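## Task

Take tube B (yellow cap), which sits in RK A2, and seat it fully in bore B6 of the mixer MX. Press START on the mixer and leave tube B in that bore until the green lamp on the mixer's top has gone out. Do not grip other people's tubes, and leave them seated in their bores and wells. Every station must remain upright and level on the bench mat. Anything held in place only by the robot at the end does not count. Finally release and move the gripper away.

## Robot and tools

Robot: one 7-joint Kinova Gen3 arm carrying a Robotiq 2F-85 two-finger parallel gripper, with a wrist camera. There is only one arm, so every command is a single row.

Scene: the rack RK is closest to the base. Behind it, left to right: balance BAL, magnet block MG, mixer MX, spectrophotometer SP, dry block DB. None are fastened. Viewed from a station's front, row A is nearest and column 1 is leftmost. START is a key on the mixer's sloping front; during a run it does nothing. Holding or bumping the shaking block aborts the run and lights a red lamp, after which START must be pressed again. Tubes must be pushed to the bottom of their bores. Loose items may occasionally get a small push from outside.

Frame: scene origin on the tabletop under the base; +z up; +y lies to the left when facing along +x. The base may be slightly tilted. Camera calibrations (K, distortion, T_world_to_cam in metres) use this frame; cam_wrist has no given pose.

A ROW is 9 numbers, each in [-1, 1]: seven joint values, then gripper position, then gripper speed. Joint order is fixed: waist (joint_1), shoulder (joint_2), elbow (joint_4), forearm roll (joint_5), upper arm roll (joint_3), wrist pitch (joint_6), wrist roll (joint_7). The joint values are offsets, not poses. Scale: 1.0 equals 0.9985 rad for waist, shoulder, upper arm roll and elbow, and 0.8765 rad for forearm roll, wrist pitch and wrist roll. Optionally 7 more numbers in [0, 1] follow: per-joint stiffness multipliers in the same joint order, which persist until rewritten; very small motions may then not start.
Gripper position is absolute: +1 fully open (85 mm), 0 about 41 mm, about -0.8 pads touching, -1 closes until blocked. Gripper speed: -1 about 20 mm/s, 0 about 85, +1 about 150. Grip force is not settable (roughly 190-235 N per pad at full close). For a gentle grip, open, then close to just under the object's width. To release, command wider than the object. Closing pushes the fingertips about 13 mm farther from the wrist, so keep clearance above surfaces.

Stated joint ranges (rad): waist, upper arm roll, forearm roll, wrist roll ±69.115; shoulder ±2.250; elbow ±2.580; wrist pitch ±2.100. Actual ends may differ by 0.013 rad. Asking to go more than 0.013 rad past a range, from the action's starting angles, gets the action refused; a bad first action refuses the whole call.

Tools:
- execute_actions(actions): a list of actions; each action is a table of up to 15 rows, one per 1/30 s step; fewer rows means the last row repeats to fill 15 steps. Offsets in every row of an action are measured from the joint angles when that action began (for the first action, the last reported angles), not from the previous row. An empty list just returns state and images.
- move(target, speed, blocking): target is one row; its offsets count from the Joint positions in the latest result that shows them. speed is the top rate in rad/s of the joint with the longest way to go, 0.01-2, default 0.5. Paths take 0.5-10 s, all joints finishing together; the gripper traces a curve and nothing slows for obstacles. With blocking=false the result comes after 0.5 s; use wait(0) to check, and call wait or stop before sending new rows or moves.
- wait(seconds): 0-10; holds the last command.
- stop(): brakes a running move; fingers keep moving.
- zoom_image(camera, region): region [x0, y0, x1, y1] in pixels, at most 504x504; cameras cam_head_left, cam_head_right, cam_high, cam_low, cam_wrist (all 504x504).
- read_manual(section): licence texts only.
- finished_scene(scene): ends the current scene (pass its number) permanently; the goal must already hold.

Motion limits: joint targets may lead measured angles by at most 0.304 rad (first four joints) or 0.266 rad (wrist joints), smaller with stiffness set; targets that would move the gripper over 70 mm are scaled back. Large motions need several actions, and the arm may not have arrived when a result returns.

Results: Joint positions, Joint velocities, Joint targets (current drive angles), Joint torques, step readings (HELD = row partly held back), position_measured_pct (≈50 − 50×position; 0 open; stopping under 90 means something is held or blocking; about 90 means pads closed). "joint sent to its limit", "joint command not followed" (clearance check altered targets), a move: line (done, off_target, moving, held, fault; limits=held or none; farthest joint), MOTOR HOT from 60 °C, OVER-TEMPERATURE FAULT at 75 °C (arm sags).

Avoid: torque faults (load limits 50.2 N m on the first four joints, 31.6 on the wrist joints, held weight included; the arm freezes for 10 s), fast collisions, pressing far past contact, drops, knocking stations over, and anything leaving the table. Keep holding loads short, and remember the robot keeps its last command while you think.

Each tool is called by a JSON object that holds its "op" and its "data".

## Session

{"op": "execute_actions", "data": {"actions": []}}

Scene clock: 0.00 s.
position_measured_pct=0.0
Joint names: [waist, shoulder, elbow, forearm roll, upper arm roll, wrist pitch, wrist roll]
Joint positions: [-0.547  1.024  1.362 -1.013 -0.597  1.362  3.066]
Joint velocities: [ 0.    -0.    -0.001  0.001 -0.001  0.002 -0.   ]
Joint torques (N m, as the joint torque sensors report them, + toward a larger angle): no reading
Joint targets: [-0.547 1.024 1.362 -1.013 -0.597 1.362 3.066]
Joint stiffness scale: [1. 1. 1. 1. 1. 1. 1.]

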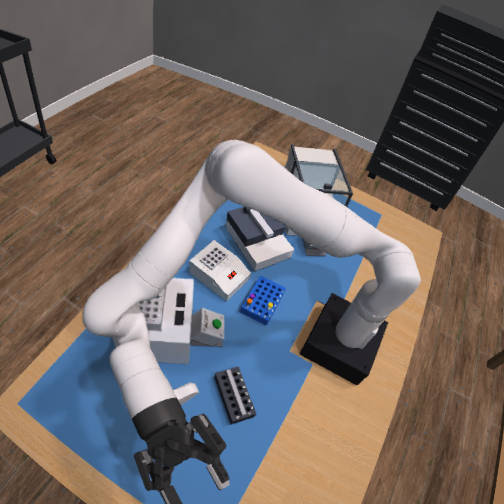

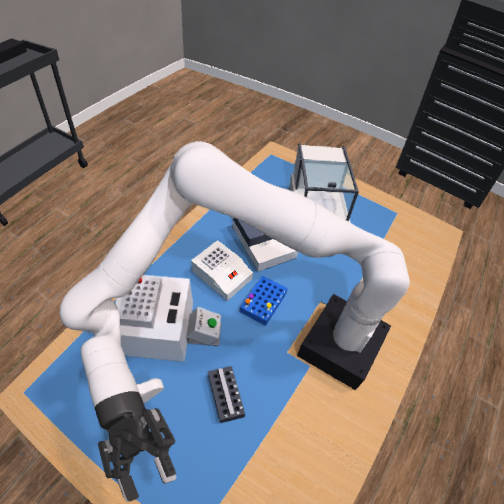

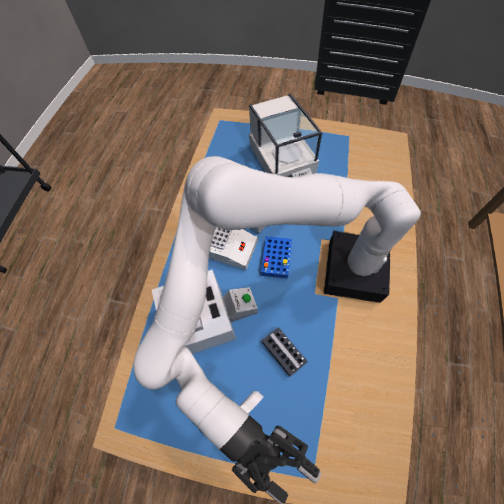

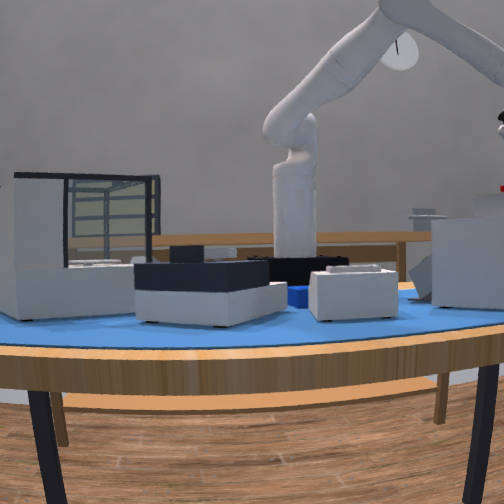

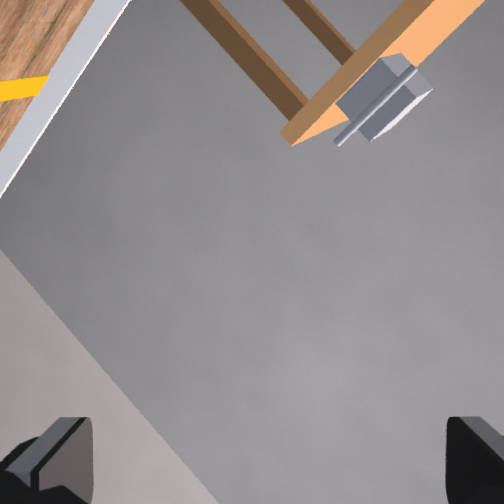

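{"op": "move", "data": {"target": [0.15,-0.75,0.4,0.6,0.6,-0.4,1,0.4,0], "speed": 1}}

{"op": "move", "data": {"target": [0.18,0.15,0.62,0.565,0.005,-0.66,0.9,-0.2,0], "speed": 0.8}}

Scene clock: 5.30 s.
position_measured_pct=29.8
Joint names: [waist, shoulder, elbow, forearm roll, upper arm roll, wrist pitch, wrist roll]
Joint positions: [-0.401  0.278  1.757 -0.491  0.     1.018  3.931]
Joint velocities: [ 0.    -0.003 -0.001 -0.    -0.     0.002 -0.001]
Joint torques (N m, as the joint torque sensors report them, + toward a larger angle): [ -0.02 -14.28  -7.64  -0.77  -0.38  -0.06   0.17]
Joint targets: [-0.397 0.275 1.762 -0.487 0.002 1.011 3.942]
Joint stiffness scale: [1. 1. 1. 1. 1. 1. 1.]
move: off_target; limits=none; farthest joint: the wrist roll, 0.011 radians from its target (0.877 radians at the start)

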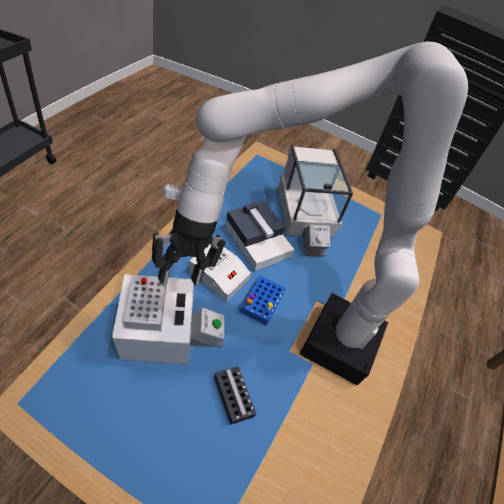

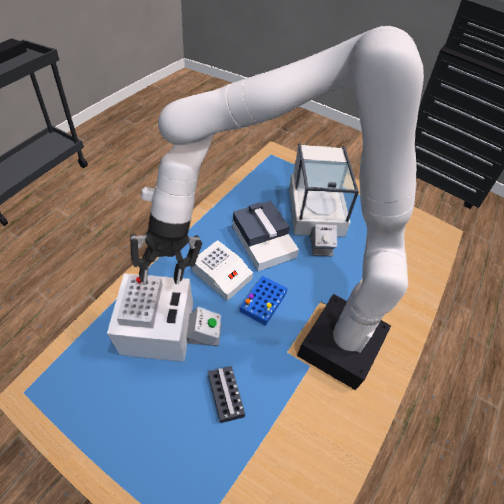

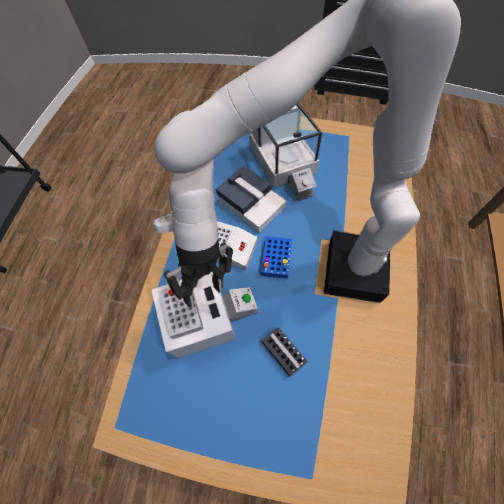

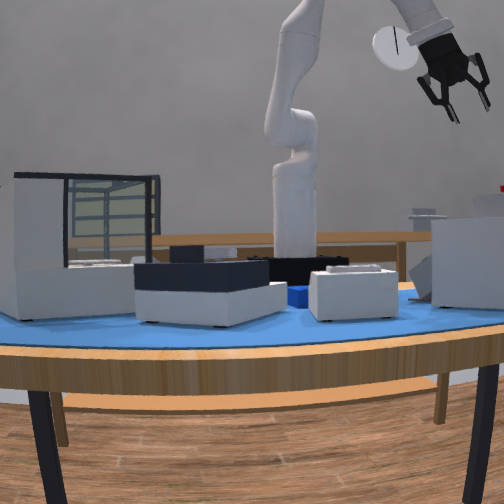

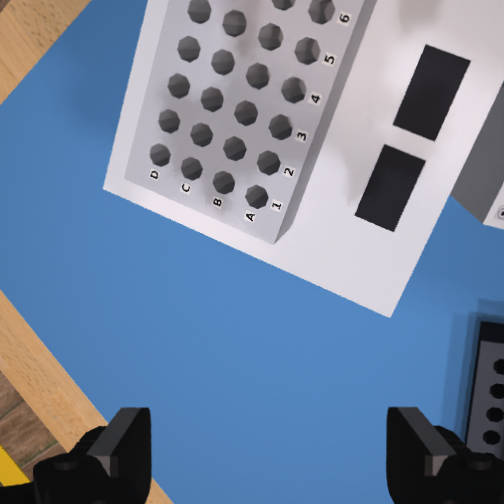

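Scene clock: 6.87 s.
position_measured_pct=59.9
Joint names: [waist, shoulder, elbow, forearm roll, upper arm roll, wrist pitch, wrist roll]
Joint positions: [-0.225  0.425  2.371 -0.     0.003  0.447  4.709]
Joint velocities: [ 0.002  0.002 -0.001  0.001 -0.001  0.001 -0.   ]
Joint torques (N m, as the joint torque sensors report them, + toward a larger angle): [ -0.55 -12.01  -2.19   0.26  -0.1    0.38   0.12]
Joint targets: [-0.221 0.428 2.376 0.004 0.005 0.440 4.720]
Joint stiffness scale: [1. 1. 1. 1. 1. 1. 1.]
move: off_target; limits=none; farthest joint: the wrist roll, 0.011 radians from its target (0.789 radians at the start)

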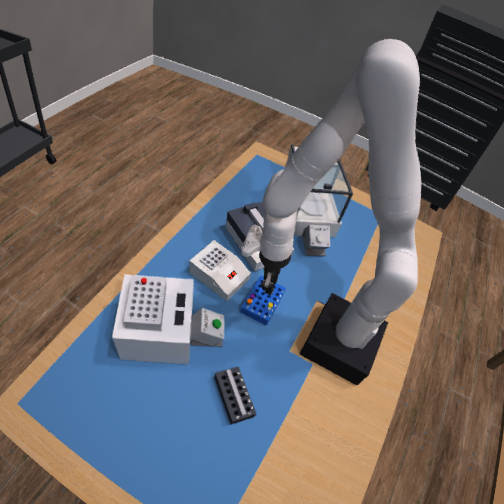

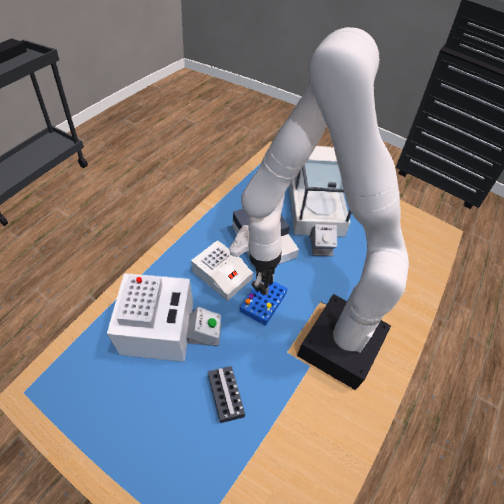

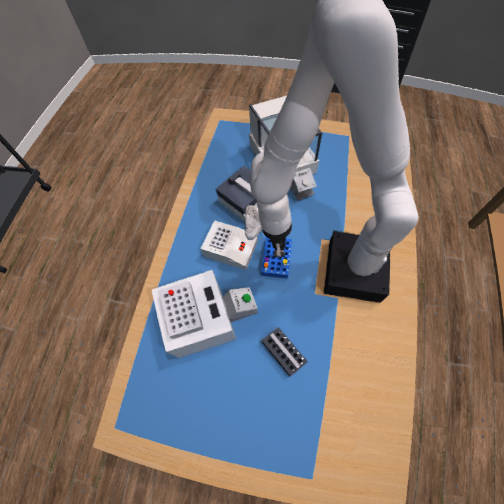

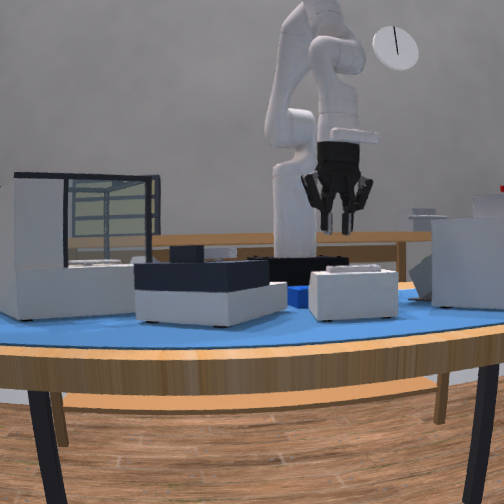

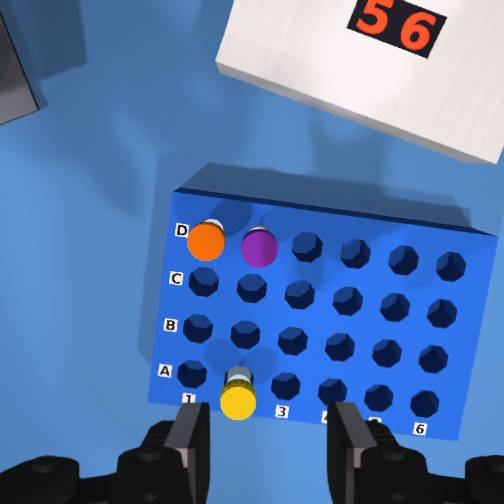

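{"op": "move", "data": {"target": [-0.042,0.198,0.088,0,-0.005,-0.33,0,-0.3,0], "speed": 0.3}}

Scene clock: 11.03 s.
position_measured_pct=65.1
Joint names: [waist, shoulder, elbow, forearm roll, upper arm roll, wrist pitch, wrist roll]
Joint positions: [-0.263  0.62   2.454 -0.     0.001  0.165  4.709]
Joint velocities: [ 0.     0.003 -0.001 -0.     0.    -0.     0.   ]
Joint torques (N m, as the joint torque sensors report them, + toward a larger angle): [ -0.19 -12.28   0.33   0.25   0.16   0.2    0.14]
Joint targets: [-0.267 0.623 2.459 -0.000 -0.002 0.158 4.709]
Joint stiffness scale: [1. 1. 1. 1. 1. 1. 1.]
move: done; limits=none; farthest joint: the wrist pitch, 0.008 radians from its target (0.290 radians at the start)

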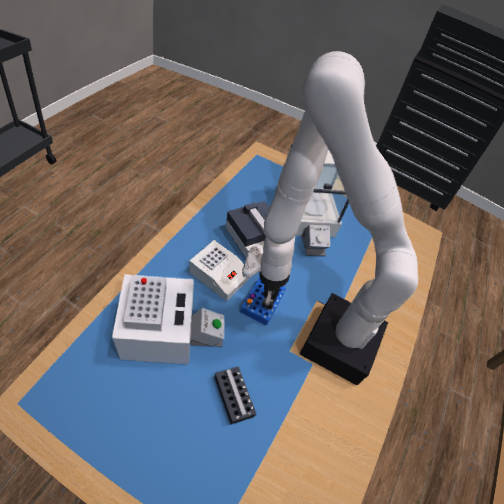

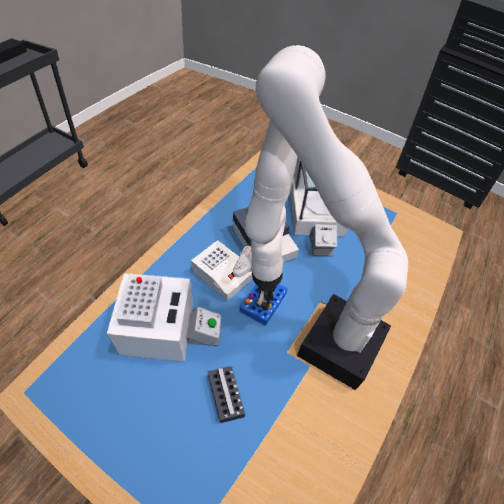

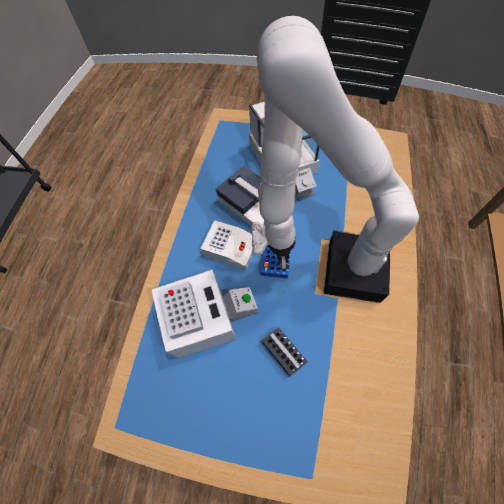

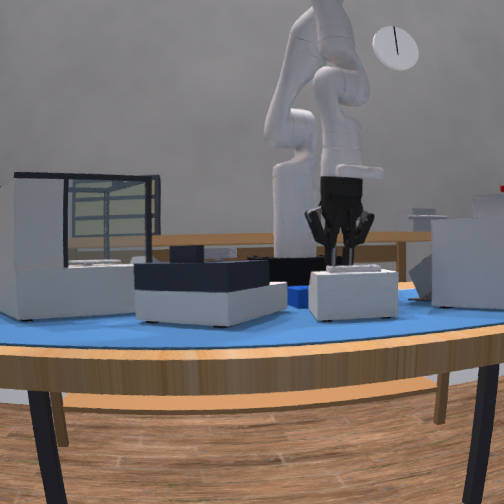

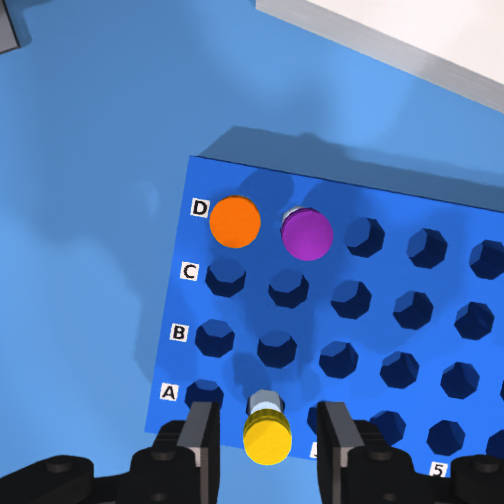

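{"op": "move", "data": {"target": [0,0.062,0.02,0,0,-0.093,0,-0.3,0], "speed": 0.1}}

{"op": "move", "data": {"target": [0,0,0,0,0,0,0,-0.68,-0.5]}}

{"op": "move", "data": {"target": [0,-0.13,-0.014,0,0,0.163,0,-0.68,-0.5], "speed": 0.12}}

Scene clock: 14.60 s.
position_measured_pct=65.1
Joint names: [waist, shoulder, elbow, forearm roll, upper arm roll, wrist pitch, wrist roll]
Joint positions: [-0.263  0.679  2.469 -0.     0.001  0.091  4.709]
Joint velocities: [ 0.     0.002  0.002 -0.001 -0.    -0.001  0.002]
Joint torques (N m, as the joint torque sensors report them, + toward a larger angle): [ -0.18 -12.48   0.79   0.24   0.16   0.29   0.12]
Joint targets: [-0.263 0.682 2.474 -0.000 0.001 0.084 4.709]
Joint stiffness scale: [1. 1. 1. 1. 1. 1. 1.]
move: done; limits=none; farthest joint: the wrist pitch, 0.008 radians from its target (0.082 radians at the start)

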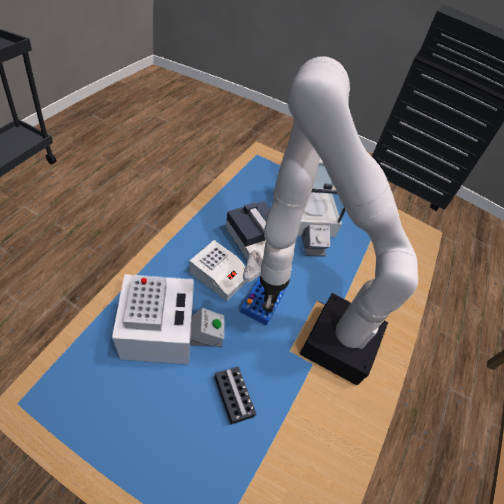

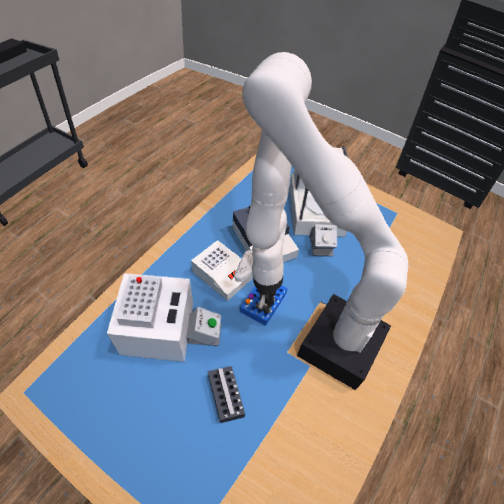

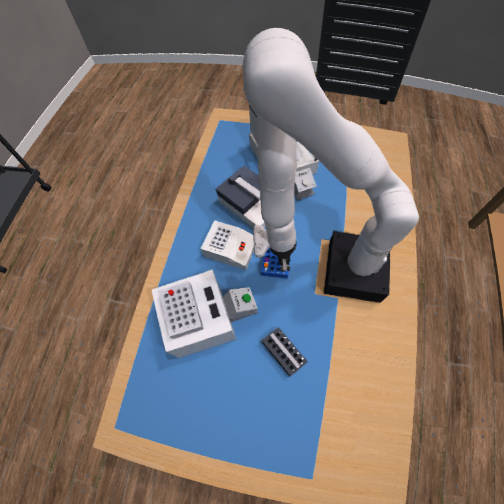

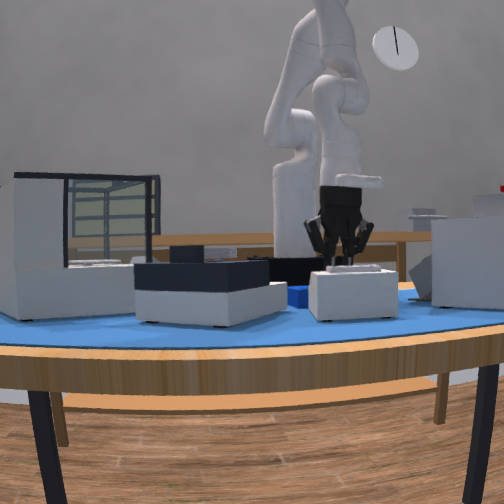

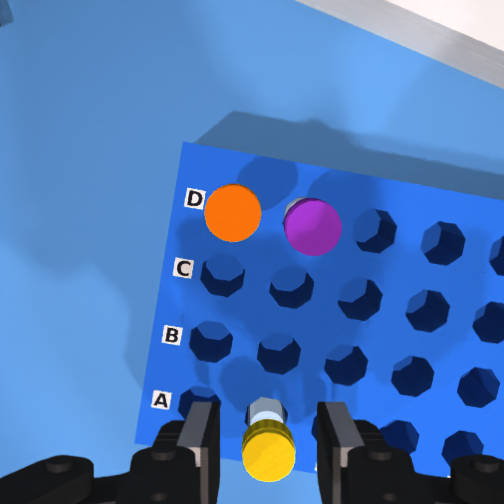

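Scene clock: 15.20 s.
position_measured_pct=81.0
Joint names: [waist, shoulder, elbow, forearm roll, upper arm roll, wrist pitch, wrist roll]
Joint positions: [-0.263  0.679  2.469 -0.     0.001  0.091  4.709]
Joint velocities: [ 0.    -0.     0.     0.001  0.     0.001  0.001]
Joint torques (N m, as the joint torque sensors report them, + toward a larger angle): [ -0.05 -11.24   0.75   0.24   0.08   0.07   0.13]
Joint targets: [-0.263 0.679 2.469 -0.000 0.001 0.091 4.709]
Joint stiffness scale: [1. 1. 1. 1. 1. 1. 1.]
move: done; limits=none; farthest joint: the waist, 0.000 radians from its target (0.000 radians at the start)

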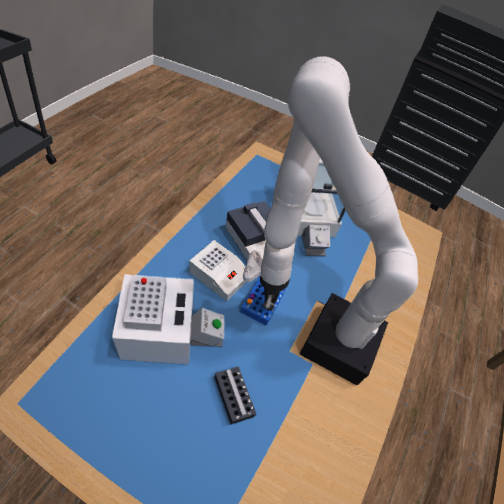

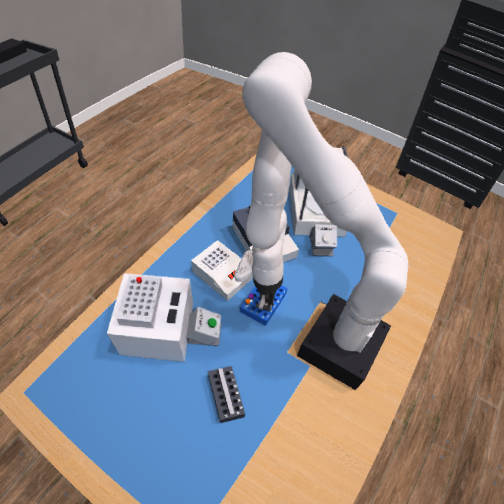

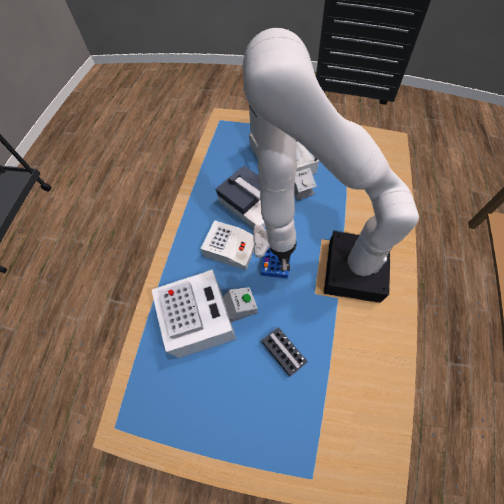

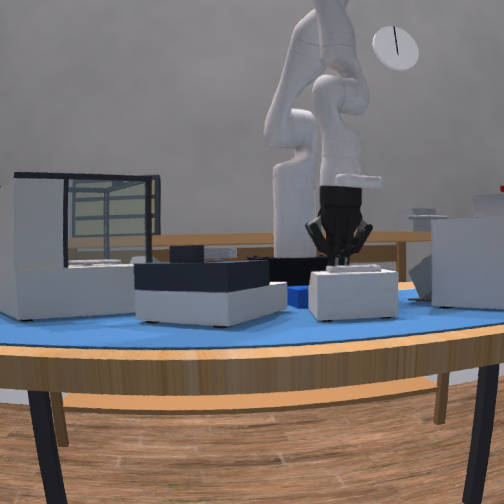

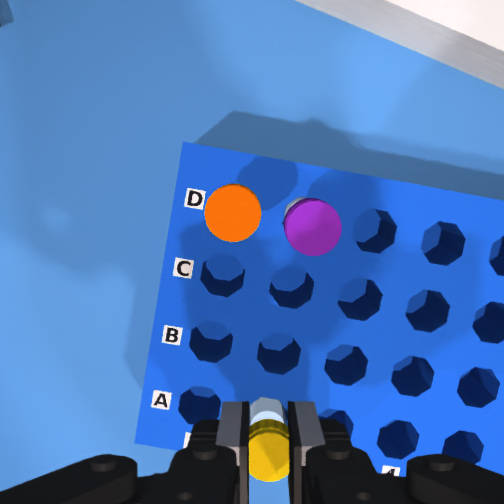

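Scene clock: 16.83 s.
position_measured_pct=81.0
Joint names: [waist, shoulder, elbow, forearm roll, upper arm roll, wrist pitch, wrist roll]
Joint positions: [-0.263  0.552  2.46  -0.     0.001  0.227  4.709]
Joint velocities: [ 0.001 -0.003 -0.001  0.001  0.001  0.001  0.   ]
Joint torques (N m, as the joint torque sensors report them, + toward a larger angle): [ -0.12 -11.19  -0.16   0.24  -0.04   0.29   0.17]
Joint targets: [-0.263 0.549 2.455 -0.000 0.001 0.234 4.709]
Joint stiffness scale: [1. 1. 1. 1. 1. 1. 1.]
move: done; limits=none; farthest joint: the wrist pitch, 0.007 radians from its target (0.143 radians at the start)

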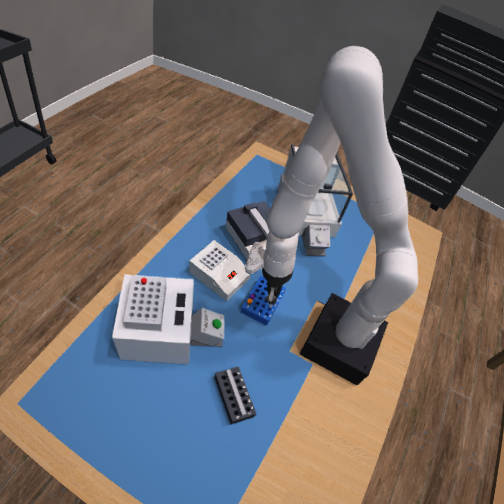

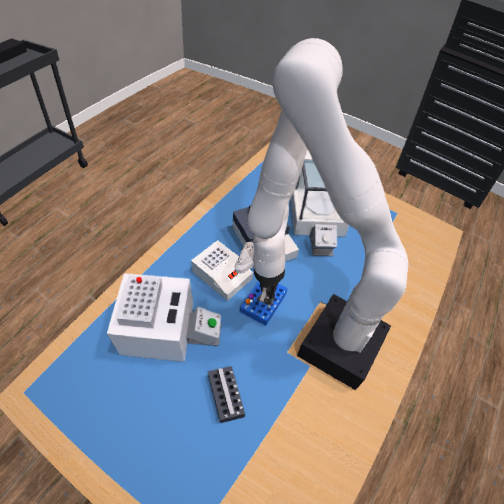

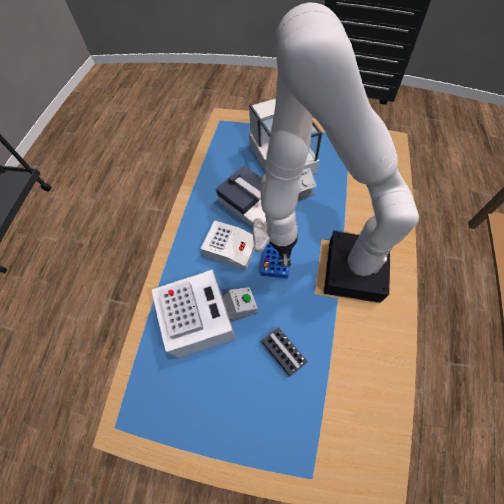

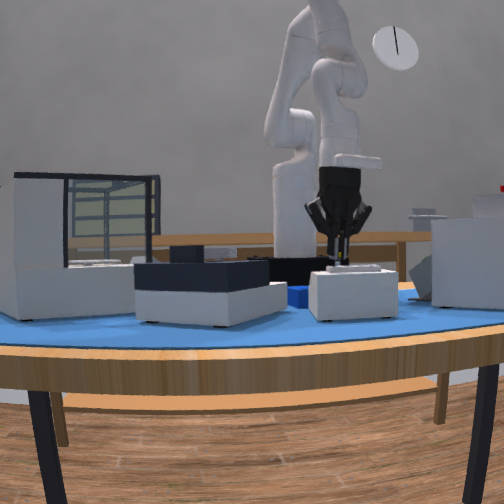

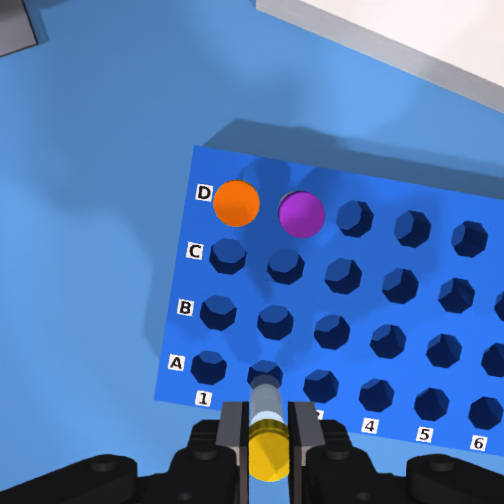

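{"op": "move", "data": {"target": [0,-0.51,-0.28,0,0,0.908,0,-0.68,-0.5]}}

{"op": "move", "data": {"target": [-0.22,0.615,-0.93,0,0,0.36,0,-0.68,-0.5], "speed": 0.6}}

Scene clock: 22.73 s.
position_measured_pct=81.0
Joint names: [waist, shoulder, elbow, forearm roll, upper arm roll, wrist pitch, wrist roll]
Joint positions: [-0.263  0.046  2.185 -0.     0.001  1.015  4.709]
Joint velocities: [-0.    -0.003 -0.    -0.001  0.     0.     0.002]
Joint torques (N m, as the joint torque sensors report them, + toward a larger angle): [-0.09 -8.23 -5.97  0.32 -0.16  0.35  0.11]
Joint targets: [-0.263 0.043 2.181 -0.000 0.001 1.023 4.709]
Joint stiffness scale: [1. 1. 1. 1. 1. 1. 1.]
move: done; limits=none; farthest joint: the wrist pitch, 0.008 radians from its target (0.796 radians at the start)

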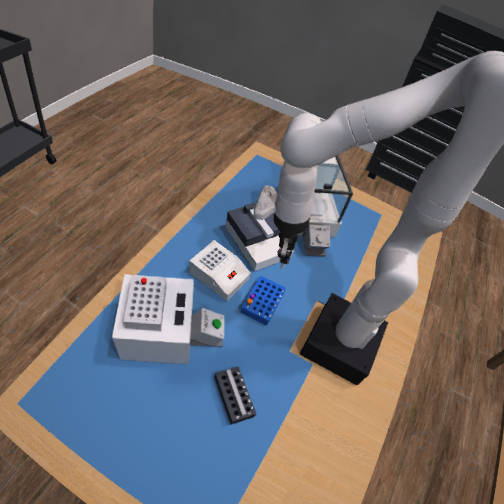

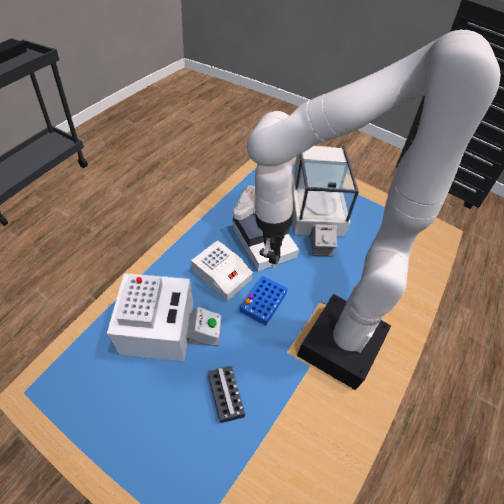

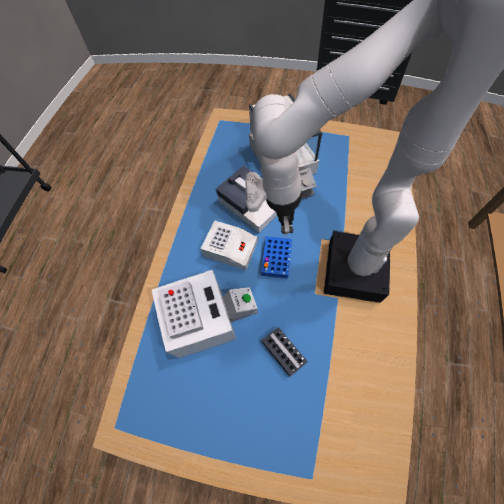

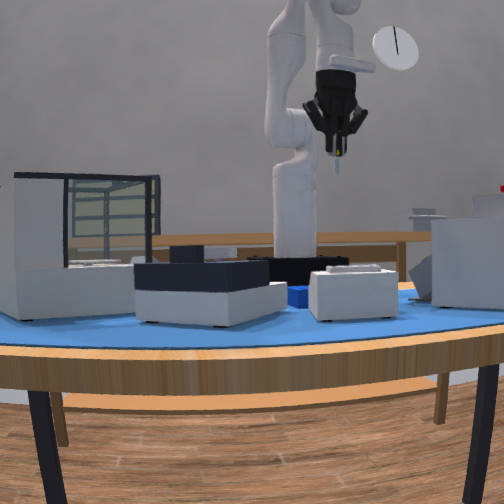

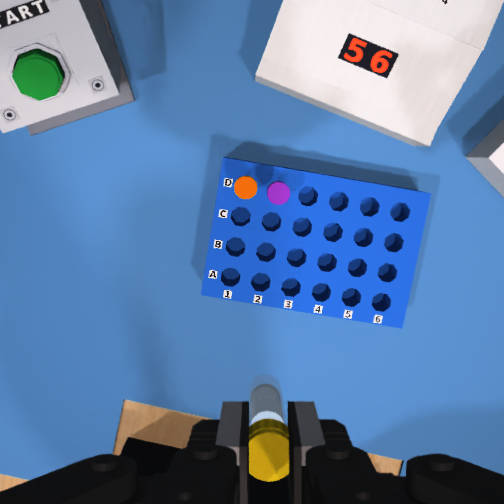

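Scene clock: 24.93 s.
position_measured_pct=81.0
Joint names: [waist, shoulder, elbow, forearm roll, upper arm roll, wrist pitch, wrist roll]
Joint positions: [-0.479  0.657  1.262 -0.     0.001  1.324  4.709]
Joint velocities: [-0.     0.003 -0.     0.    -0.     0.001 -0.001]
Joint torques (N m, as the joint torque sensors report them, + toward a larger angle): [ -0.12 -21.14  -7.52   0.26   0.16   0.3    0.1 ]
Joint targets: [-0.483 0.660 1.257 -0.000 0.001 1.331 4.709]
Joint stiffness scale: [1. 1. 1. 1. 1. 1. 1.]
move: done; limits=none; farthest joint: the wrist pitch, 0.007 radians from its target (0.315 radians at the start)

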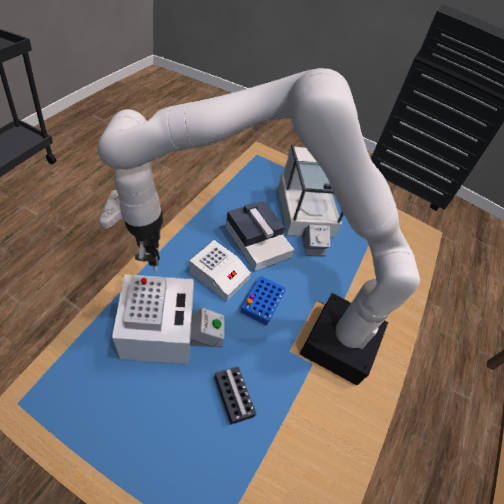

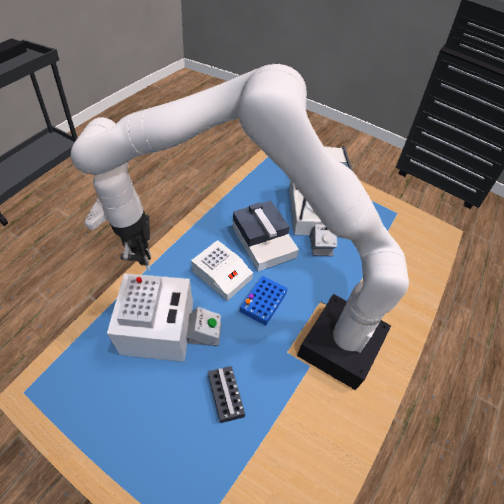

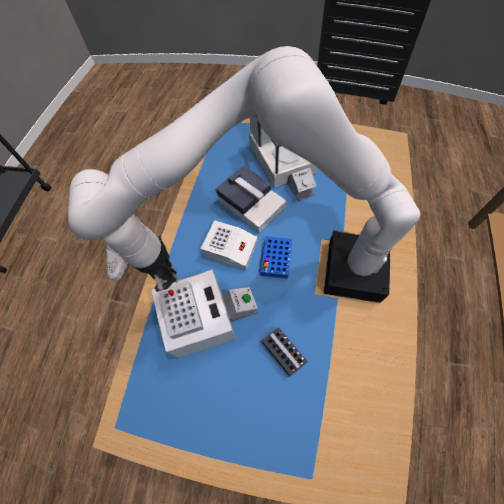

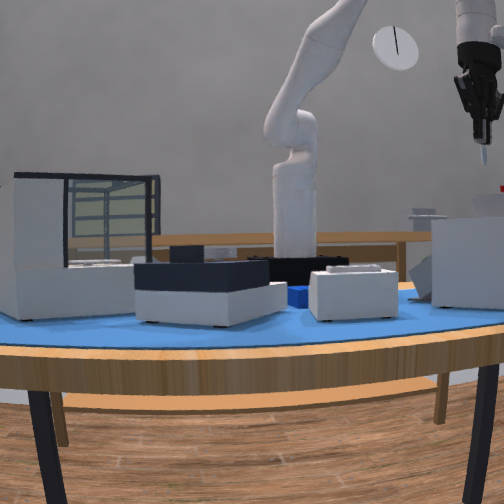

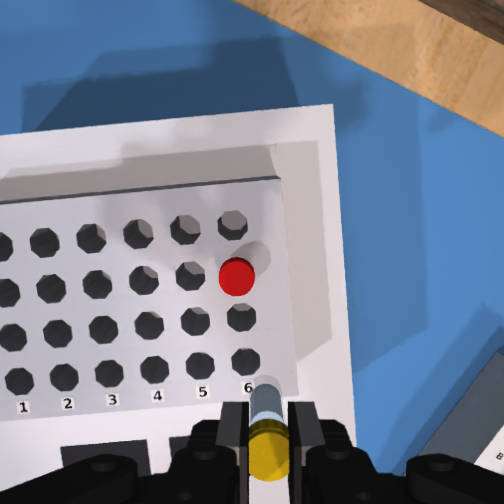

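{"op": "move", "data": {"target": [-0.02,0.069,0.022,0,0,-0.108,0,-0.68,-0.5], "speed": 0.15}}

{"op": "zoom_image", "data": {"camera": "cam_wrist", "region": [170,300,370,500]}}

Scene clock: 29.63 s.
position_measured_pct=81.0
Joint names: [waist, shoulder, elbow, forearm roll, upper arm roll, wrist pitch, wrist roll]
Joint positions: [-0.496  0.723  1.279 -0.     0.001  1.236  4.709]
Joint velocities: [-0.001  0.003 -0.    -0.    -0.     0.     0.   ]
Joint torques (N m, as the joint torque sensors report them, + toward a larger angle): [  0.11 -21.51  -7.02   0.33   0.14   0.32   0.01]
Joint targets: [-0.499 0.726 1.284 -0.000 0.001 1.229 4.709]
Joint stiffness scale: [1. 1. 1. 1. 1. 1. 1.]
move: done; limits=none; farthest joint: the wrist pitch, 0.007 radians from its target (0.094 radians at the start)

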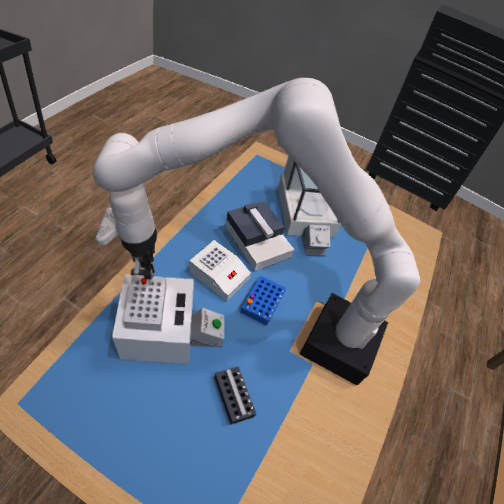

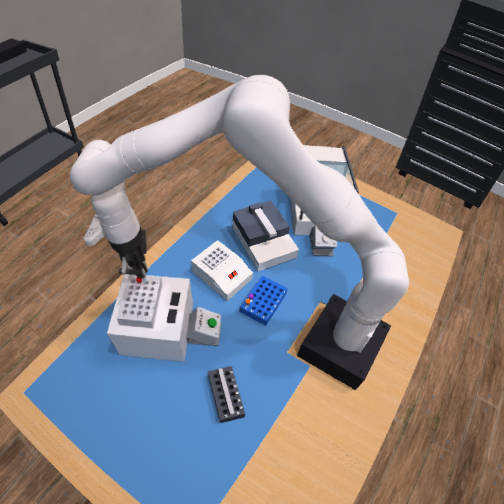

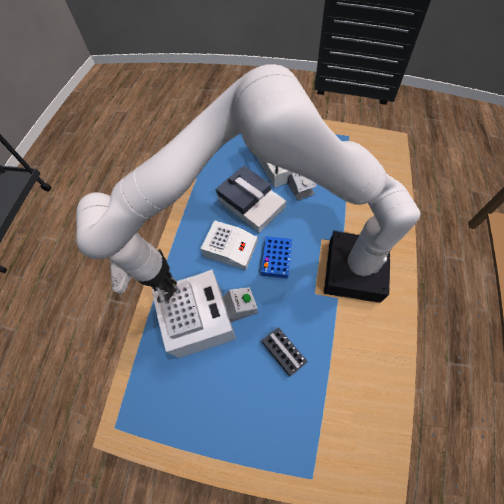

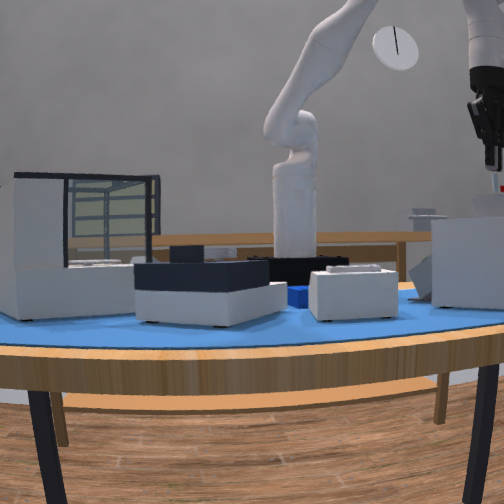

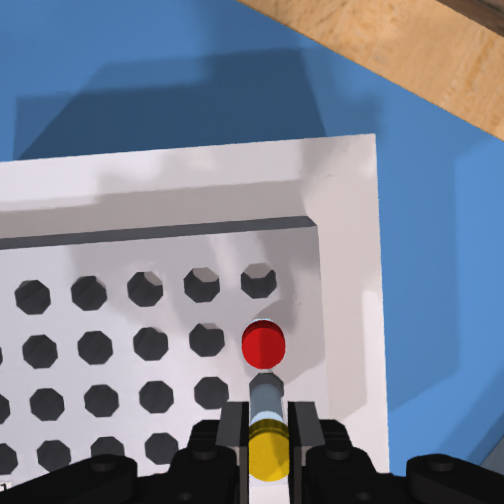

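Region (170, 300, 370, 500) of cam_wrist's 504x504 image, scaled by 2.520.

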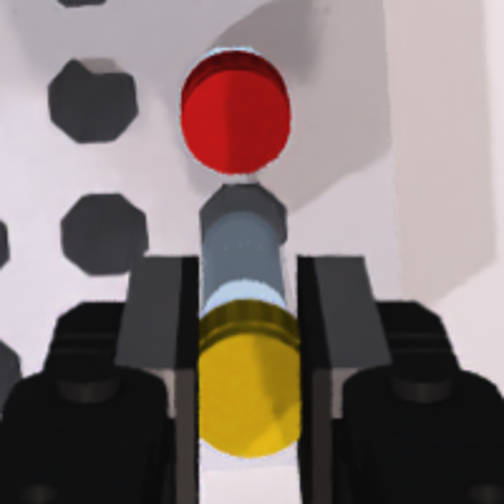

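{"op": "move", "data": {"target": [0,0.0134,0.0265,0,0,-0.044,0,-0.68,-0.5], "speed": 0.04}}

Scene clock: 34.60 s.
position_measured_pct=81.0
Joint names: [waist, shoulder, elbow, forearm roll, upper arm roll, wrist pitch, wrist roll]
Joint positions: [-0.496  0.725  1.294 -0.     0.001  1.211  4.709]
Joint velocities: [ 0.    -0.001  0.002  0.001  0.    -0.001 -0.001]
Joint torques (N m, as the joint torque sensors report them, + toward a larger angle): [ -0.68 -10.88  -3.1   -0.1   -0.72  -1.29   0.16]
Joint targets: [-0.496 0.736 1.305 -0.000 0.001 1.198 4.709]
Joint stiffness scale: [1. 1. 1. 1. 1. 1. 1.]
move: off_target; limits=none; farthest joint: the wrist pitch, 0.013 radians from its target (0.039 radians at the start)

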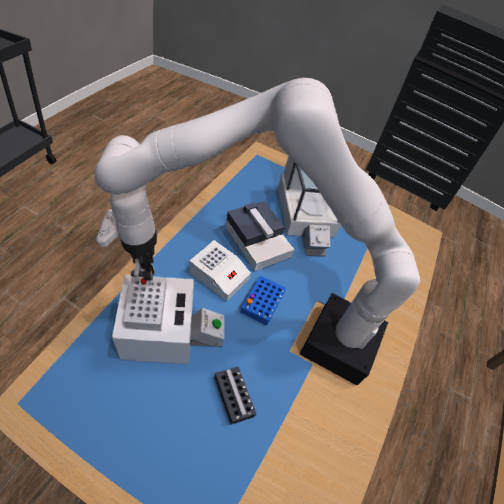

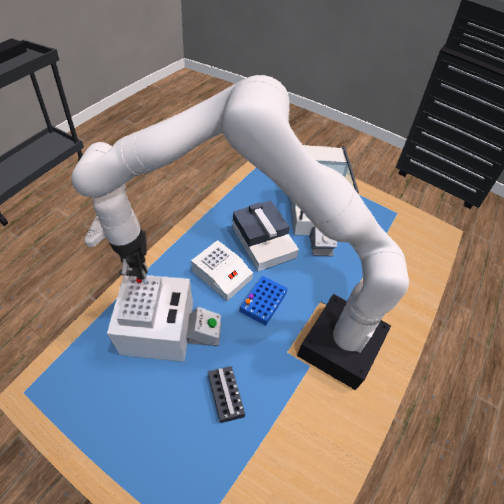

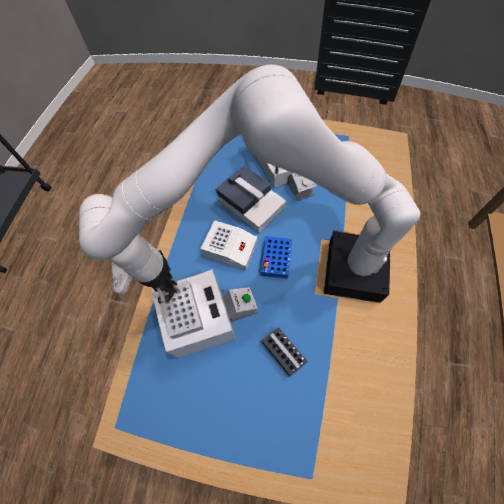

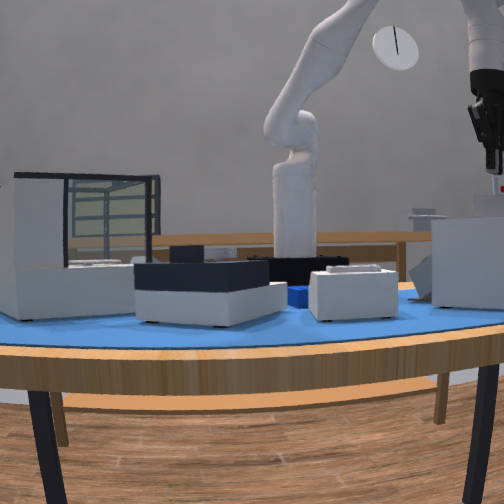

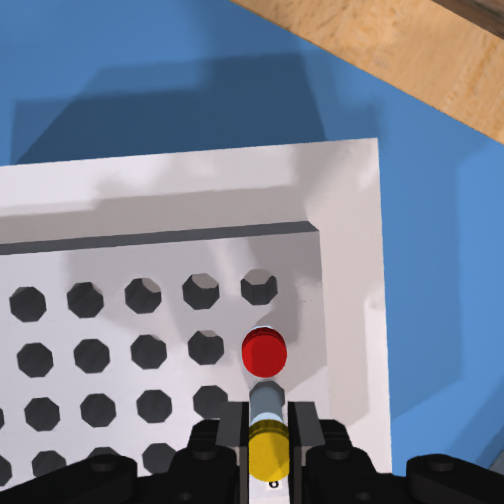

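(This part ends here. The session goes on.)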